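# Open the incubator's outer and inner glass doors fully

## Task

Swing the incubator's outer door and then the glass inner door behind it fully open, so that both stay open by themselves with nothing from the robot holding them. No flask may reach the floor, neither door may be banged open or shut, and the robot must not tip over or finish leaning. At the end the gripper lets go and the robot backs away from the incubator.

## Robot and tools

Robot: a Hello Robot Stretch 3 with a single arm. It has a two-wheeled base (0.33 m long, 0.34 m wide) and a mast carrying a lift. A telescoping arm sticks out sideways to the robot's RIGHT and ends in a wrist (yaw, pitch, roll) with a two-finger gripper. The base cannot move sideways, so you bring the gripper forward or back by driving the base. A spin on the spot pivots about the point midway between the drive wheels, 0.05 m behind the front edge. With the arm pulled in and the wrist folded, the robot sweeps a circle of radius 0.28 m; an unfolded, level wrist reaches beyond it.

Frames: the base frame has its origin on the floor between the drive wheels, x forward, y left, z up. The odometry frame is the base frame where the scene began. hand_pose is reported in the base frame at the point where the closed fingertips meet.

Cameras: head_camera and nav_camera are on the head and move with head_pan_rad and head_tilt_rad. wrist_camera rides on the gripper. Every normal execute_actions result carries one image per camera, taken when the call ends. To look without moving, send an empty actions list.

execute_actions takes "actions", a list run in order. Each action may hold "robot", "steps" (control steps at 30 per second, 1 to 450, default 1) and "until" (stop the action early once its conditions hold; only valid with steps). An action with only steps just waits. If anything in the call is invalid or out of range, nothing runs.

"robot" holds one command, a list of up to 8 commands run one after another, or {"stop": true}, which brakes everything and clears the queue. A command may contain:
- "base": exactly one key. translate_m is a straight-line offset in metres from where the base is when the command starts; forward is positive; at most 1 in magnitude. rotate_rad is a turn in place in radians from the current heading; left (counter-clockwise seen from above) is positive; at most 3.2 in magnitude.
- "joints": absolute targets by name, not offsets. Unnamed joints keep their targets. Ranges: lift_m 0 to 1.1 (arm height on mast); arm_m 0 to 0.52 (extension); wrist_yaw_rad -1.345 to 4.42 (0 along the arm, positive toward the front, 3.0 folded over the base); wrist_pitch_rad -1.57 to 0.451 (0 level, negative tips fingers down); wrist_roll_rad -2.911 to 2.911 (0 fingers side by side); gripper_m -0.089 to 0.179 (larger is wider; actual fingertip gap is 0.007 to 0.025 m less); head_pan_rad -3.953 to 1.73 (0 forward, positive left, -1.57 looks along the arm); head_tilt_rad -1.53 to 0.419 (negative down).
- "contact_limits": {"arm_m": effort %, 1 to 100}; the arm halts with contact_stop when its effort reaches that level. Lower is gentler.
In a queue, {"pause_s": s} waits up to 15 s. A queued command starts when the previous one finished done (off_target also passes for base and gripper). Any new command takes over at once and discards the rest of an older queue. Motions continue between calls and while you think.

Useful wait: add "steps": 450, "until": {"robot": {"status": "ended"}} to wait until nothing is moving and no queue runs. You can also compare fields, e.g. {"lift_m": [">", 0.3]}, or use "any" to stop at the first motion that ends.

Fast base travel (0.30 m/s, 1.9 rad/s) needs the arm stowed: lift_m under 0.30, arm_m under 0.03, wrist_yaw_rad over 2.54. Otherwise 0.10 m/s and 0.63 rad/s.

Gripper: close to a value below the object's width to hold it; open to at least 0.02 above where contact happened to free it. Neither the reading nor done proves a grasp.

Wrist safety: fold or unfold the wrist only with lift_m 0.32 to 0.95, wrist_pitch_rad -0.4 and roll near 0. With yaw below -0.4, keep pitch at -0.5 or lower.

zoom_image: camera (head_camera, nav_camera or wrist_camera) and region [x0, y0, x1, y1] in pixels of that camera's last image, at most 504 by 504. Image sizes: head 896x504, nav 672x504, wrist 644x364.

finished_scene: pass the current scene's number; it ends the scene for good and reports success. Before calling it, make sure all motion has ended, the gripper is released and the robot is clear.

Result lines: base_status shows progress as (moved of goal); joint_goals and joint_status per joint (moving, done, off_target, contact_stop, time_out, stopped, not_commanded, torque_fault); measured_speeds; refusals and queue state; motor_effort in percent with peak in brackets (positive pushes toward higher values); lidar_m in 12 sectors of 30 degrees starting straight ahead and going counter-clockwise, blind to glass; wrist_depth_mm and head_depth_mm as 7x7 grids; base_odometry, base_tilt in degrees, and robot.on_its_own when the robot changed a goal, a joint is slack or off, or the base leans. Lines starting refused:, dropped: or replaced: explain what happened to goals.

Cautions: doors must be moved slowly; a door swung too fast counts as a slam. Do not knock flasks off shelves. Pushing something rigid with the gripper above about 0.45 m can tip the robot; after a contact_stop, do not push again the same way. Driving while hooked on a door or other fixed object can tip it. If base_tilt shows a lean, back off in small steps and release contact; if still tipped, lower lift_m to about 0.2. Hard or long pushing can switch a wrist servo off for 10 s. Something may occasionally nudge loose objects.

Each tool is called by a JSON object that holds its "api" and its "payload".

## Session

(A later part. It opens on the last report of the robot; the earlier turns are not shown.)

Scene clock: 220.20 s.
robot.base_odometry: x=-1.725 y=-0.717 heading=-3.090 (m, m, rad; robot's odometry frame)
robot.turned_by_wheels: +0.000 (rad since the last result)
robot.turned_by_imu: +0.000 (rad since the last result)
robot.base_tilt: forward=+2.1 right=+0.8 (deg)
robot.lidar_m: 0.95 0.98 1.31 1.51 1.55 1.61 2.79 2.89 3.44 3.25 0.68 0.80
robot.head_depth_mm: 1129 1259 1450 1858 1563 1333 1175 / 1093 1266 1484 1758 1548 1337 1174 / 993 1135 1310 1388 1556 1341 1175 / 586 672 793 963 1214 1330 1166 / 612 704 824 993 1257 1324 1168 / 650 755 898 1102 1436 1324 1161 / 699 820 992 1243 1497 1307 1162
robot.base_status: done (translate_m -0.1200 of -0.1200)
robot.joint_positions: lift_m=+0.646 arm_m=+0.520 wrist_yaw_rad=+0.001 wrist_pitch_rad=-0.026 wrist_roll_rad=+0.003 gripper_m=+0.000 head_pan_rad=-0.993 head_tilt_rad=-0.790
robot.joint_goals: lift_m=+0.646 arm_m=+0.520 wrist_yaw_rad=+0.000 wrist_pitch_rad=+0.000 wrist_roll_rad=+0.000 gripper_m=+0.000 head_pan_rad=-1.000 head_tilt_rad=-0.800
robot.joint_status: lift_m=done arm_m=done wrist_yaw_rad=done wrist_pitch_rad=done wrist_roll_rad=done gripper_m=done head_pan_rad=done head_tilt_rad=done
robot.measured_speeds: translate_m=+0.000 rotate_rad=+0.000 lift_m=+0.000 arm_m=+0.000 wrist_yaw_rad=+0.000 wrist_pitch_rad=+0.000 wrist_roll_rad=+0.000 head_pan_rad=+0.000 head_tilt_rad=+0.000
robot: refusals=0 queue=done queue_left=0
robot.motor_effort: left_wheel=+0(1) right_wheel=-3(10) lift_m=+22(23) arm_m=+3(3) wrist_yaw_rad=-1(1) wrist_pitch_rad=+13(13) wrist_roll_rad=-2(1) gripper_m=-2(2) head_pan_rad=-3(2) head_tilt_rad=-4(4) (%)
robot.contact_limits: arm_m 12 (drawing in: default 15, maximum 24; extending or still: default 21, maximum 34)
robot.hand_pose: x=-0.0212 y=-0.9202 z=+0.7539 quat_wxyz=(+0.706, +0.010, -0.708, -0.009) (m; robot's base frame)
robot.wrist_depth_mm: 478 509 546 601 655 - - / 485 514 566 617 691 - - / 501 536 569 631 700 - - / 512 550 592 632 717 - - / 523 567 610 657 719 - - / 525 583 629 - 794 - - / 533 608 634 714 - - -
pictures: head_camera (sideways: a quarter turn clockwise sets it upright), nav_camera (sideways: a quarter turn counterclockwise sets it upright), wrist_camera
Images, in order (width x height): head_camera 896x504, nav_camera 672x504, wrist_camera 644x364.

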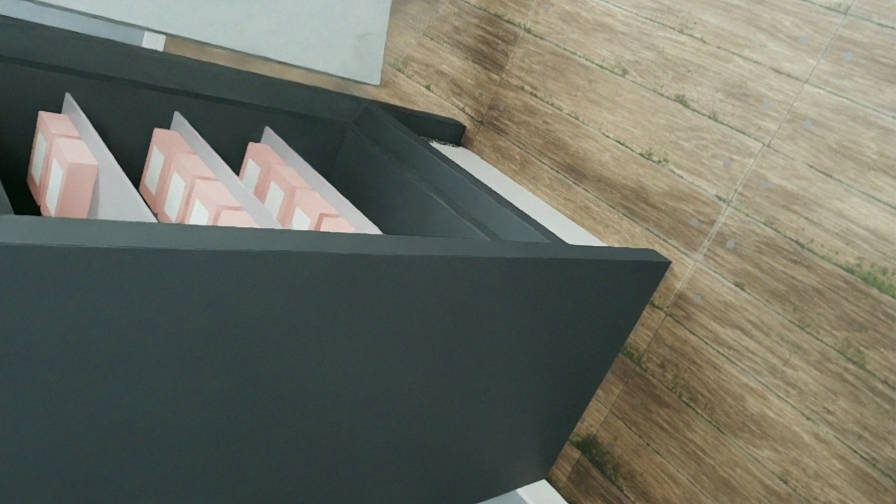

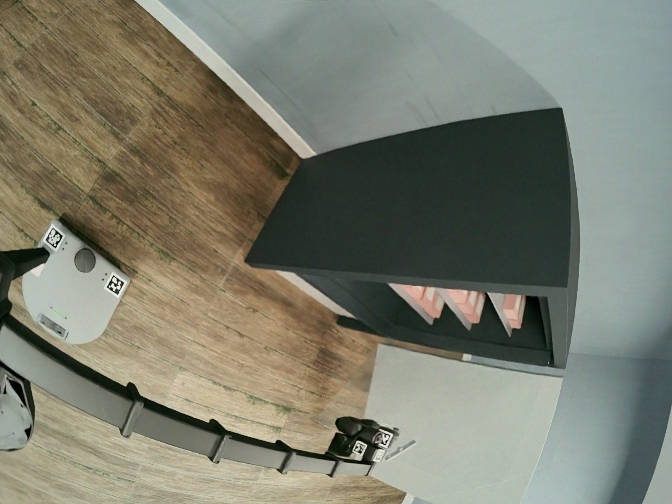

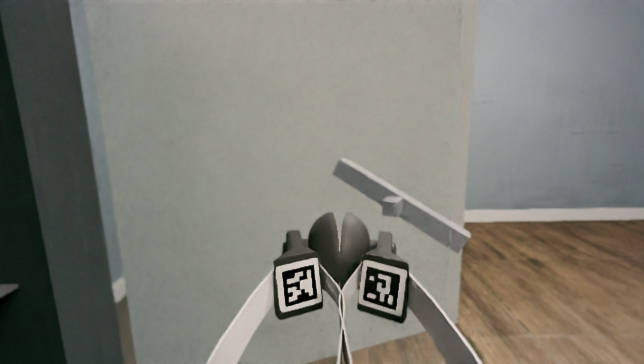

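{"api": "execute_actions", "payload": {"actions": [{"robot":[{"joints":{"arm_m":0.0}},{"base":{"rotate_rad":-0.7}},{"base":{"translate_m":0.2}},{"base":{"rotate_rad":0.7}},{"base":{"translate_m":-0.13}},{"joints":{"arm_m":0.52},"contact_limits":{"arm_m":12}}],"steps":450,"until":{"robot":{"status":"ended"}}},{"steps":450,"until":{"robot":{"status":"ended"}}}]}}

Scene clock: 240.60 s.
robot.base_odometry: x=-1.755 y=-0.589 heading=-3.090 (m, m, rad; robot's odometry frame)
robot.turned_by_wheels: +0.000 (rad since the last result)
robot.turned_by_imu: -0.003 (rad since the last result)
robot.base_tilt: forward=+2.1 right=+0.8 (deg)
robot.lidar_m: 0.94 0.96 1.28 1.64 1.68 1.72 2.80 2.91 3.28 3.13 0.57 0.63
robot.head_depth_mm: 1016 1141 1286 1751 1554 1337 1174 / 986 1138 1345 1708 1554 1328 1176 / 961 1086 1254 1353 1519 1333 1173 / 901 870 964 1206 1153 1307 1167 / 475 541 632 764 956 1256 1166 / 497 576 684 842 1088 1296 1162 / 532 624 752 948 1282 1321 1160
robot.base_status: done (translate_m -0.1300 of -0.1300)
robot.joint_positions: lift_m=+0.646 arm_m=+0.520 wrist_yaw_rad=-0.001 wrist_pitch_rad=-0.026 wrist_roll_rad=+0.003 gripper_m=+0.000 head_pan_rad=-0.993 head_tilt_rad=-0.791
robot.joint_goals: lift_m=+0.646 arm_m=+0.520 wrist_yaw_rad=+0.000 wrist_pitch_rad=+0.000 wrist_roll_rad=+0.000 gripper_m=+0.000 head_pan_rad=-1.000 head_tilt_rad=-0.800
robot.joint_status: lift_m=done arm_m=done wrist_yaw_rad=done wrist_pitch_rad=done wrist_roll_rad=done gripper_m=done head_pan_rad=done head_tilt_rad=done
robot.measured_speeds: translate_m=+0.000 rotate_rad=+0.000 lift_m=+0.000 arm_m=+0.000 wrist_yaw_rad=+0.000 wrist_pitch_rad=+0.000 wrist_roll_rad=+0.000 head_pan_rad=+0.000 head_tilt_rad=+0.000
robot: refusals=0 queue=done queue_left=0
robot.motor_effort: left_wheel=-1(5) right_wheel=+1(12) lift_m=+22(22) arm_m=+3(6) wrist_yaw_rad=+1(7) wrist_pitch_rad=+13(14) wrist_roll_rad=-2(1) gripper_m=-3(2) head_pan_rad=-3(3) head_tilt_rad=-3(5) (%)
robot.contact_limits: arm_m 12 (drawing in: default 15, maximum 24; extending or still: default 21, maximum 34)
robot.hand_pose: x=-0.0218 y=-0.9202 z=+0.7539 quat_wxyz=(+0.706, +0.009, -0.708, -0.010) (m; robot's base frame)
robot.wrist_depth_mm: 376 400 431 468 515 571 - / 388 410 445 486 534 592 - / 395 414 456 504 556 615 - / 408 430 473 517 552 - - / 423 443 481 514 590 638 - / 424 448 495 - 626 - - / 438 463 501 560 617 - -
pictures: head_camera (sideways: a quarter turn clockwise sets it upright), nav_camera (sideways: a quarter turn counterclockwise sets it upright), wrist_camera
Images, in order (width x height): head_camera 896x504, nav_camera 672x504, wrist_camera 644x364.

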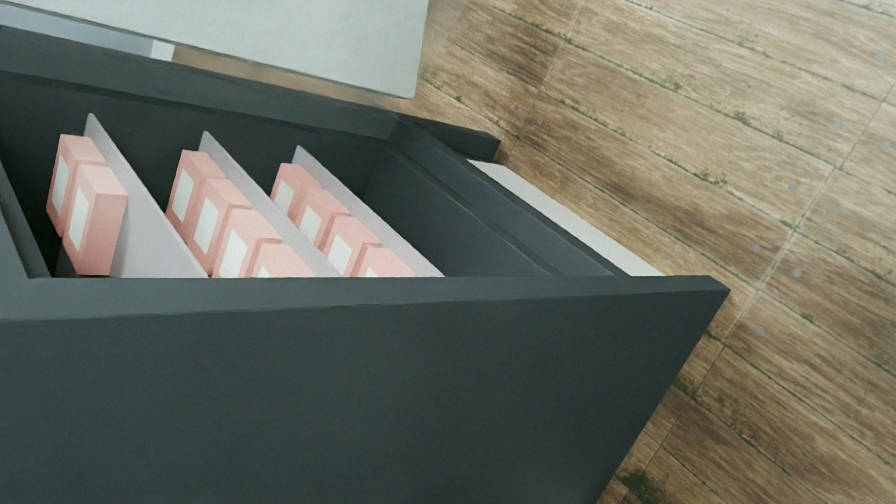

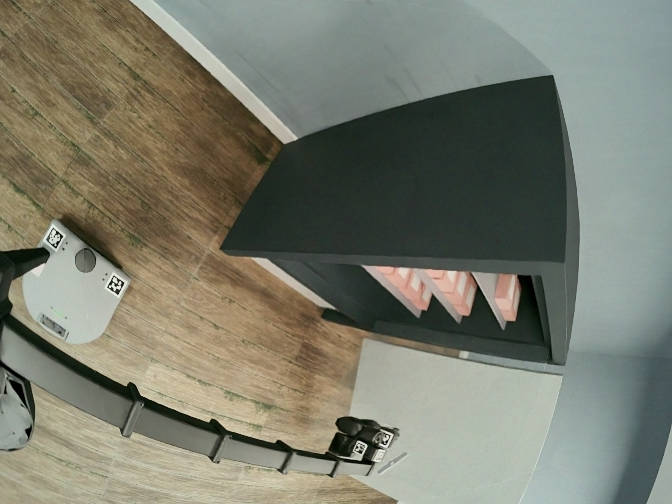

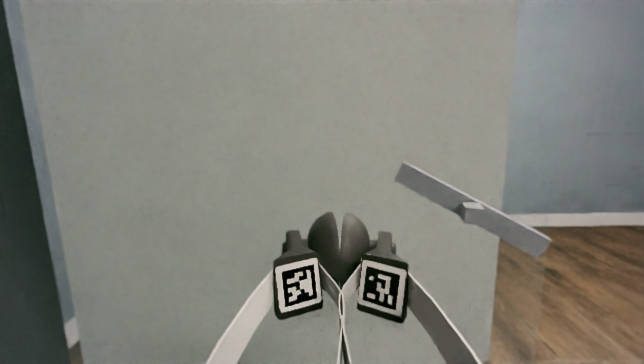

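{"api": "execute_actions", "payload": {"actions": [{"robot":[{"joints":{"arm_m":0.1}},{"base":{"rotate_rad":-0.7}},{"base":{"translate_m":0.2}},{"base":{"rotate_rad":0.7}},{"base":{"translate_m":-0.19}},{"joints":{"arm_m":0.52},"contact_limits":{"arm_m":12}}],"steps":450,"until":{"robot":{"status":"ended"}}},{"steps":450,"until":{"robot":{"status":"ended"}}}]}}

Scene clock: 259.93 s.
robot.base_odometry: x=-1.725 y=-0.459 heading=-3.090 (m, m, rad; robot's odometry frame)
robot.turned_by_wheels: +0.000 (rad since the last result)
robot.turned_by_imu: -0.003 (rad since the last result)
robot.base_tilt: forward=+2.1 right=+0.7 (deg)
robot.lidar_m: 0.98 1.00 1.34 1.77 1.78 1.80 2.76 2.87 3.15 2.99 0.62 0.50
robot.head_depth_mm: 902 1010 1165 1368 1553 1337 1174 / 940 1068 1223 1712 1552 1329 1166 / 914 1047 1212 1373 1541 1329 1170 / 901 1034 1145 1264 1439 1326 1170 / 843 844 898 1036 1092 1255 1161 / 531 749 797 663 803 1080 1161 / 408 454 524 653 885 1267 1159
robot.base_status: done (translate_m -0.1900 of -0.1900)
robot.joint_positions: lift_m=+0.646 arm_m=+0.520 wrist_yaw_rad=+0.000 wrist_pitch_rad=-0.026 wrist_roll_rad=+0.003 gripper_m=+0.000 head_pan_rad=-0.993 head_tilt_rad=-0.791
robot.joint_goals: lift_m=+0.646 arm_m=+0.520 wrist_yaw_rad=+0.000 wrist_pitch_rad=+0.000 wrist_roll_rad=+0.000 gripper_m=+0.000 head_pan_rad=-1.000 head_tilt_rad=-0.800
robot.joint_status: lift_m=done arm_m=done wrist_yaw_rad=done wrist_pitch_rad=done wrist_roll_rad=done gripper_m=done head_pan_rad=done head_tilt_rad=done
robot.measured_speeds: translate_m=+0.000 rotate_rad=+0.000 lift_m=+0.000 arm_m=+0.000 wrist_yaw_rad=+0.000 wrist_pitch_rad=+0.000 wrist_roll_rad=+0.000 head_pan_rad=+0.000 head_tilt_rad=+0.000
robot: refusals=0 queue=done queue_left=0
robot.motor_effort: left_wheel=-1(5) right_wheel=+2(7) lift_m=+22(22) arm_m=+3(2) wrist_yaw_rad=+1(1) wrist_pitch_rad=+13(13) wrist_roll_rad=-1(1) gripper_m=-2(3) head_pan_rad=-3(2) head_tilt_rad=-3(3) (%)
robot.contact_limits: arm_m 12 (drawing in: default 15, maximum 24; extending or still: default 21, maximum 34)
robot.hand_pose: x=-0.0215 y=-0.9202 z=+0.7539 quat_wxyz=(+0.706, +0.009, -0.708, -0.010) (m; robot's base frame)
robot.wrist_depth_mm: 290 310 337 366 404 448 - / 296 318 346 377 414 465 - / 304 326 353 390 430 481 - / 308 331 364 398 435 501 - / 317 339 374 395 454 518 - / 324 351 378 - 491 536 - / 333 359 390 437 486 566 -
pictures: head_camera (sideways: a quarter turn clockwise sets it upright), nav_camera (sideways: a quarter turn counterclockwise sets it upright), wrist_camera
Images, in order (width x height): head_camera 896x504, nav_camera 672x504, wrist_camera 644x364.

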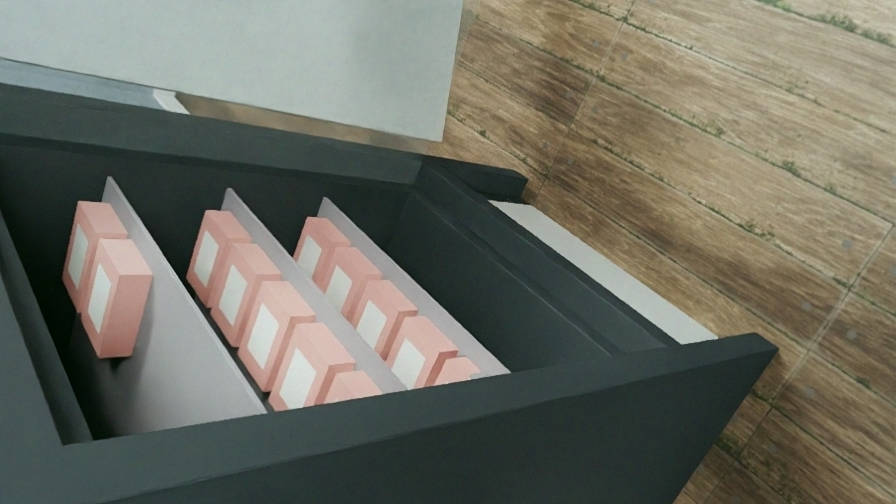

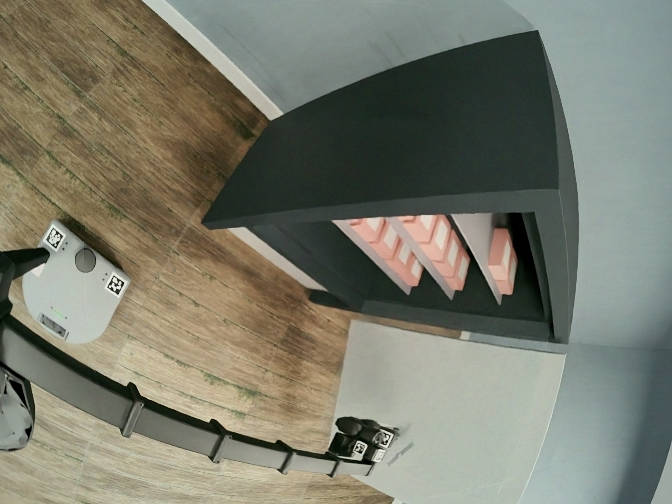

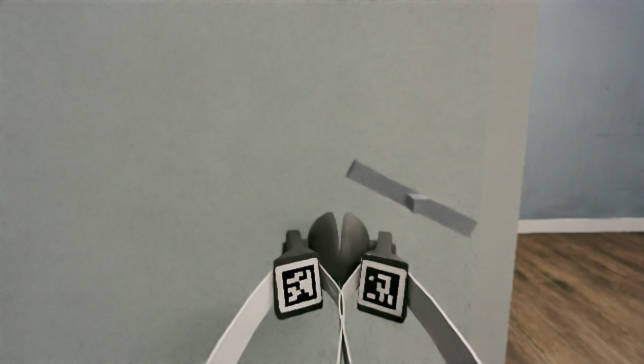

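{"api": "execute_actions", "payload": {"actions": [{"robot":[{"joints":{"arm_m":0.2}},{"base":{"rotate_rad":-0.7}},{"base":{"translate_m":0.2}},{"base":{"rotate_rad":0.7}},{"base":{"translate_m":-0.15}},{"joints":{"arm_m":0.52},"contact_limits":{"arm_m":12}}],"steps":450,"until":{"robot":{"status":"ended"}}},{"steps":450,"until":{"robot":{"status":"ended"}}}]}}

Scene clock: 277.20 s.
robot.base_odometry: x=-1.734 y=-0.330 heading=-3.090 (m, m, rad; robot's odometry frame)
robot.turned_by_wheels: +0.000 (rad since the last result)
robot.turned_by_imu: -0.003 (rad since the last result)
robot.base_tilt: forward=+2.1 right=+0.7 (deg)
robot.lidar_m: 0.69 1.00 1.34 1.89 1.87 2.60 2.75 2.86 3.01 2.87 0.62 0.42
robot.head_depth_mm: 787 896 1027 1215 1561 1337 1170 / 830 942 1053 1248 1553 1330 1174 / 816 932 1115 1308 1516 1331 1174 / 831 947 1086 1237 1443 1331 1165 / 816 791 901 1030 1092 1272 1167 / 534 752 824 915 1042 977 1123 / 419 748 750 726 663 774 1141
robot.base_status: done (translate_m -0.1500 of -0.1500)
robot.joint_positions: lift_m=+0.646 arm_m=+0.515 wrist_yaw_rad=+0.008 wrist_pitch_rad=-0.034 wrist_roll_rad=+0.003 gripper_m=+0.000 head_pan_rad=-0.993 head_tilt_rad=-0.792
robot.joint_goals: lift_m=+0.646 arm_m=+0.516 wrist_yaw_rad=+0.000 wrist_pitch_rad=+0.000 wrist_roll_rad=+0.000 gripper_m=+0.000 head_pan_rad=-1.000 head_tilt_rad=-0.800
robot.joint_status: lift_m=done arm_m=contact_stop wrist_yaw_rad=done wrist_pitch_rad=done wrist_roll_rad=done gripper_m=done head_pan_rad=done head_tilt_rad=done
robot.measured_speeds: translate_m=+0.000 rotate_rad=+0.000 lift_m=+0.000 arm_m=-0.017 wrist_yaw_rad=+0.020 wrist_pitch_rad=+0.000 wrist_roll_rad=+0.000 head_pan_rad=+0.000 head_tilt_rad=+0.000
robot: refusals=0 queue=dropped queue_left=0
robot.on_its_own: arm_m is slack since a contact_stop, until your next command for it (your +0.520 is given up)
robot.motor_effort: left_wheel=-1(4) right_wheel=+0(9) lift_m=+23(23) arm_m=+7(12) wrist_yaw_rad=-8(9) wrist_pitch_rad=+17(18) wrist_roll_rad=-1(1) gripper_m=-3(2) head_pan_rad=-2(3) head_tilt_rad=-4(4) (%)
robot.contact_limits: arm_m 12 (drawing in: default 15, maximum 24; extending or still: default 21, maximum 34)
robot.hand_pose: x=-0.0193 y=-0.9152 z=+0.7519 quat_wxyz=(+0.706, +0.015, -0.708, -0.009) (m; robot's base frame)
robot.wrist_depth_mm: 201 213 231 249 275 302 340 / 205 217 236 257 283 314 353 / 209 224 243 263 293 325 367 / 215 229 249 271 302 340 - / 220 235 257 278 299 353 - / 225 243 262 - 335 367 - / 231 250 269 301 332 382 -
pictures: head_camera (sideways: a quarter turn clockwise sets it upright), nav_camera (sideways: a quarter turn counterclockwise sets it upright), wrist_camera
Images, in order (width x height): head_camera 896x504, nav_camera 672x504, wrist_camera 644x364.

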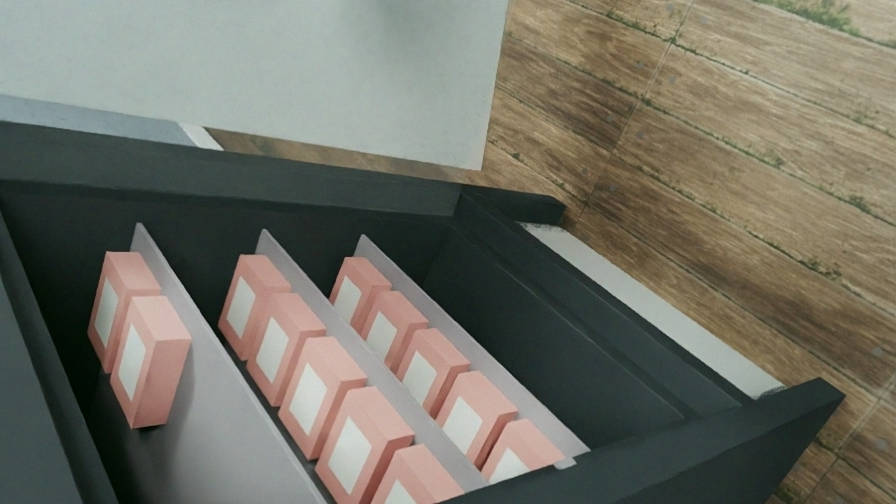

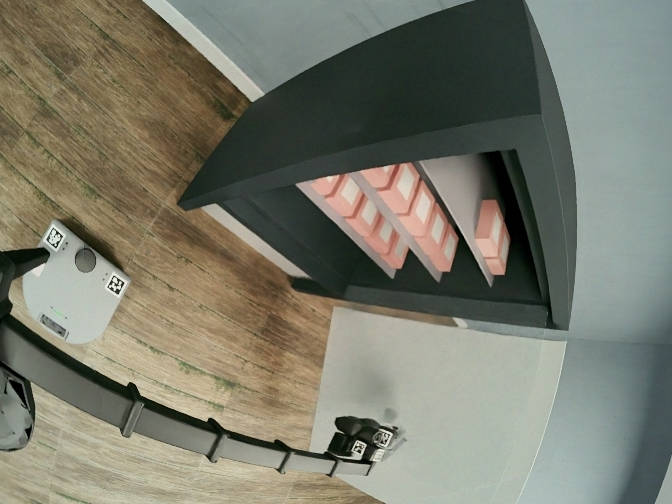

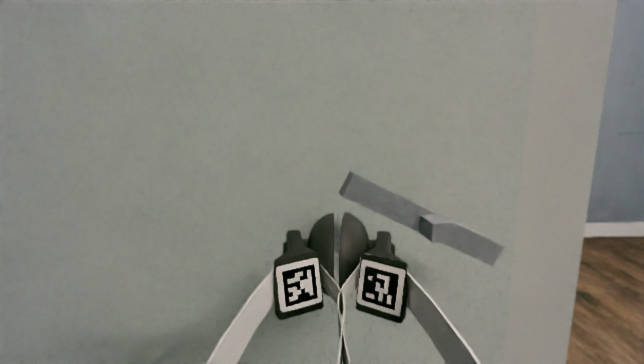

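Stop reached. Retract.

{"api": "execute_actions", "payload": {"actions": [{"robot":[{"joints":{"arm_m":0.0}},{"base":{"translate_m":-0.3}}],"steps":450,"until":{"robot":{"status":"ended"}}}]}}

{"api": "finished_scene", "payload": {"scene": 2}}

Scene clock: 287.03 s.
robot.base_odometry: x=-1.435 y=-0.315 heading=-3.090 (m, m, rad; robot's odometry frame)
robot.turned_by_wheels: +0.000 (rad since the last result)
robot.turned_by_imu: -0.002 (rad since the last result)
robot.base_tilt: forward=+2.1 right=+0.7 (deg)
robot.lidar_m: 0.72 1.31 1.75 1.88 1.94 2.58 2.45 2.55 3.01 2.88 1.06 0.70
robot.head_depth_mm: 888 1004 1159 1363 1559 1314 - / 904 1028 1186 1404 1560 1336 1192 / 919 1049 1219 1697 1560 1335 1171 / 941 1068 1248 1741 1539 1333 1165 / 984 1126 1303 1535 1539 1321 1168 / 968 1099 1250 1328 1466 1320 1163 / 950 1067 1150 1255 1257 1316 1158
robot.base_status: done (translate_m -0.3000 of -0.3000)
robot.joint_positions: lift_m=+0.646 arm_m=+0.002 wrist_yaw_rad=+0.000 wrist_pitch_rad=-0.027 wrist_roll_rad=+0.003 gripper_m=+0.000 head_pan_rad=-0.993 head_tilt_rad=-0.792
robot.joint_goals: lift_m=+0.646 arm_m=+0.000 wrist_yaw_rad=+0.000 wrist_pitch_rad=+0.000 wrist_roll_rad=+0.000 gripper_m=+0.000 head_pan_rad=-1.000 head_tilt_rad=-0.800
robot.joint_status: lift_m=done arm_m=done wrist_yaw_rad=done wrist_pitch_rad=done wrist_roll_rad=done gripper_m=done head_pan_rad=done head_tilt_rad=done
robot.measured_speeds: translate_m=+0.000 rotate_rad=+0.000 lift_m=+0.000 arm_m=+0.000 wrist_yaw_rad=+0.000 wrist_pitch_rad=+0.000 wrist_roll_rad=+0.000 head_pan_rad=+0.000 head_tilt_rad=+0.000
robot: refusals=0 queue=done queue_left=0
robot.motor_effort: left_wheel=+0(4) right_wheel=+2(4) lift_m=+22(22) arm_m=-2(8) wrist_yaw_rad=-1(9) wrist_pitch_rad=+13(15) wrist_roll_rad=-1(1) gripper_m=-3(2) head_pan_rad=-3(3) head_tilt_rad=-3(3) (%)
robot.hand_pose: x=-0.0213 y=-0.4023 z=+0.7537 quat_wxyz=(+0.706, +0.010, -0.708, -0.010) (m; robot's base frame)
robot.wrist_depth_mm: 673 712 783 841 - - - / 680 728 790 849 - - - / 688 753 808 899 - - - / 713 758 820 911 - - - / 710 784 855 914 - - - / 756 807 874 - - - - / 783 - - - - - -
pictures: head_camera (sideways: a quarter turn clockwise sets it upright), nav_camera (sideways: a quarter turn counterclockwise sets it upright), wrist_camera
Images, in order (width x height): head_camera 896x504, nav_camera 672x504, wrist_camera 644x364.

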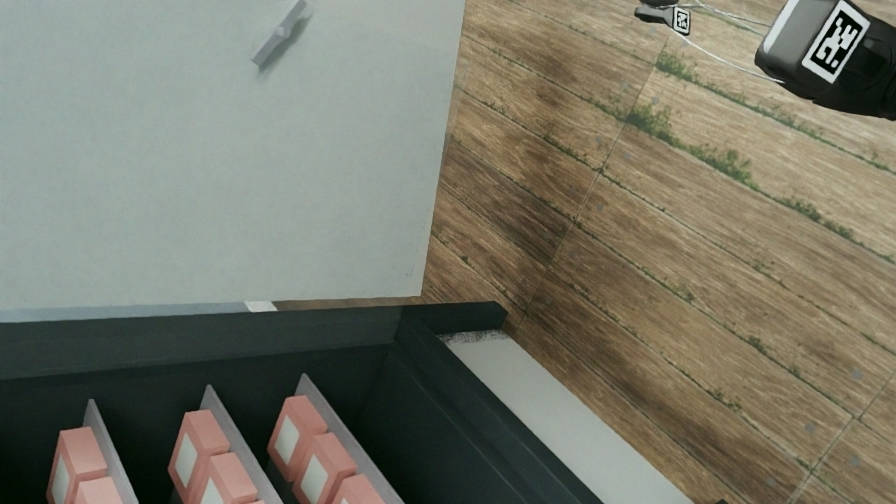

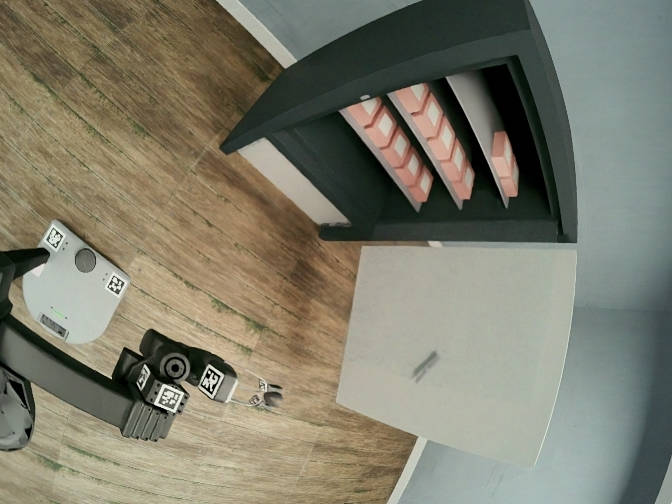

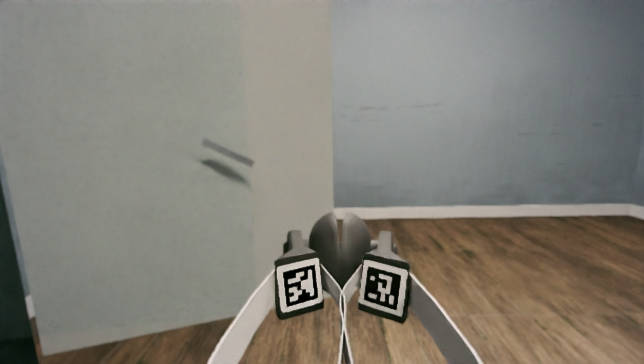

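The scene is finished: the task was done.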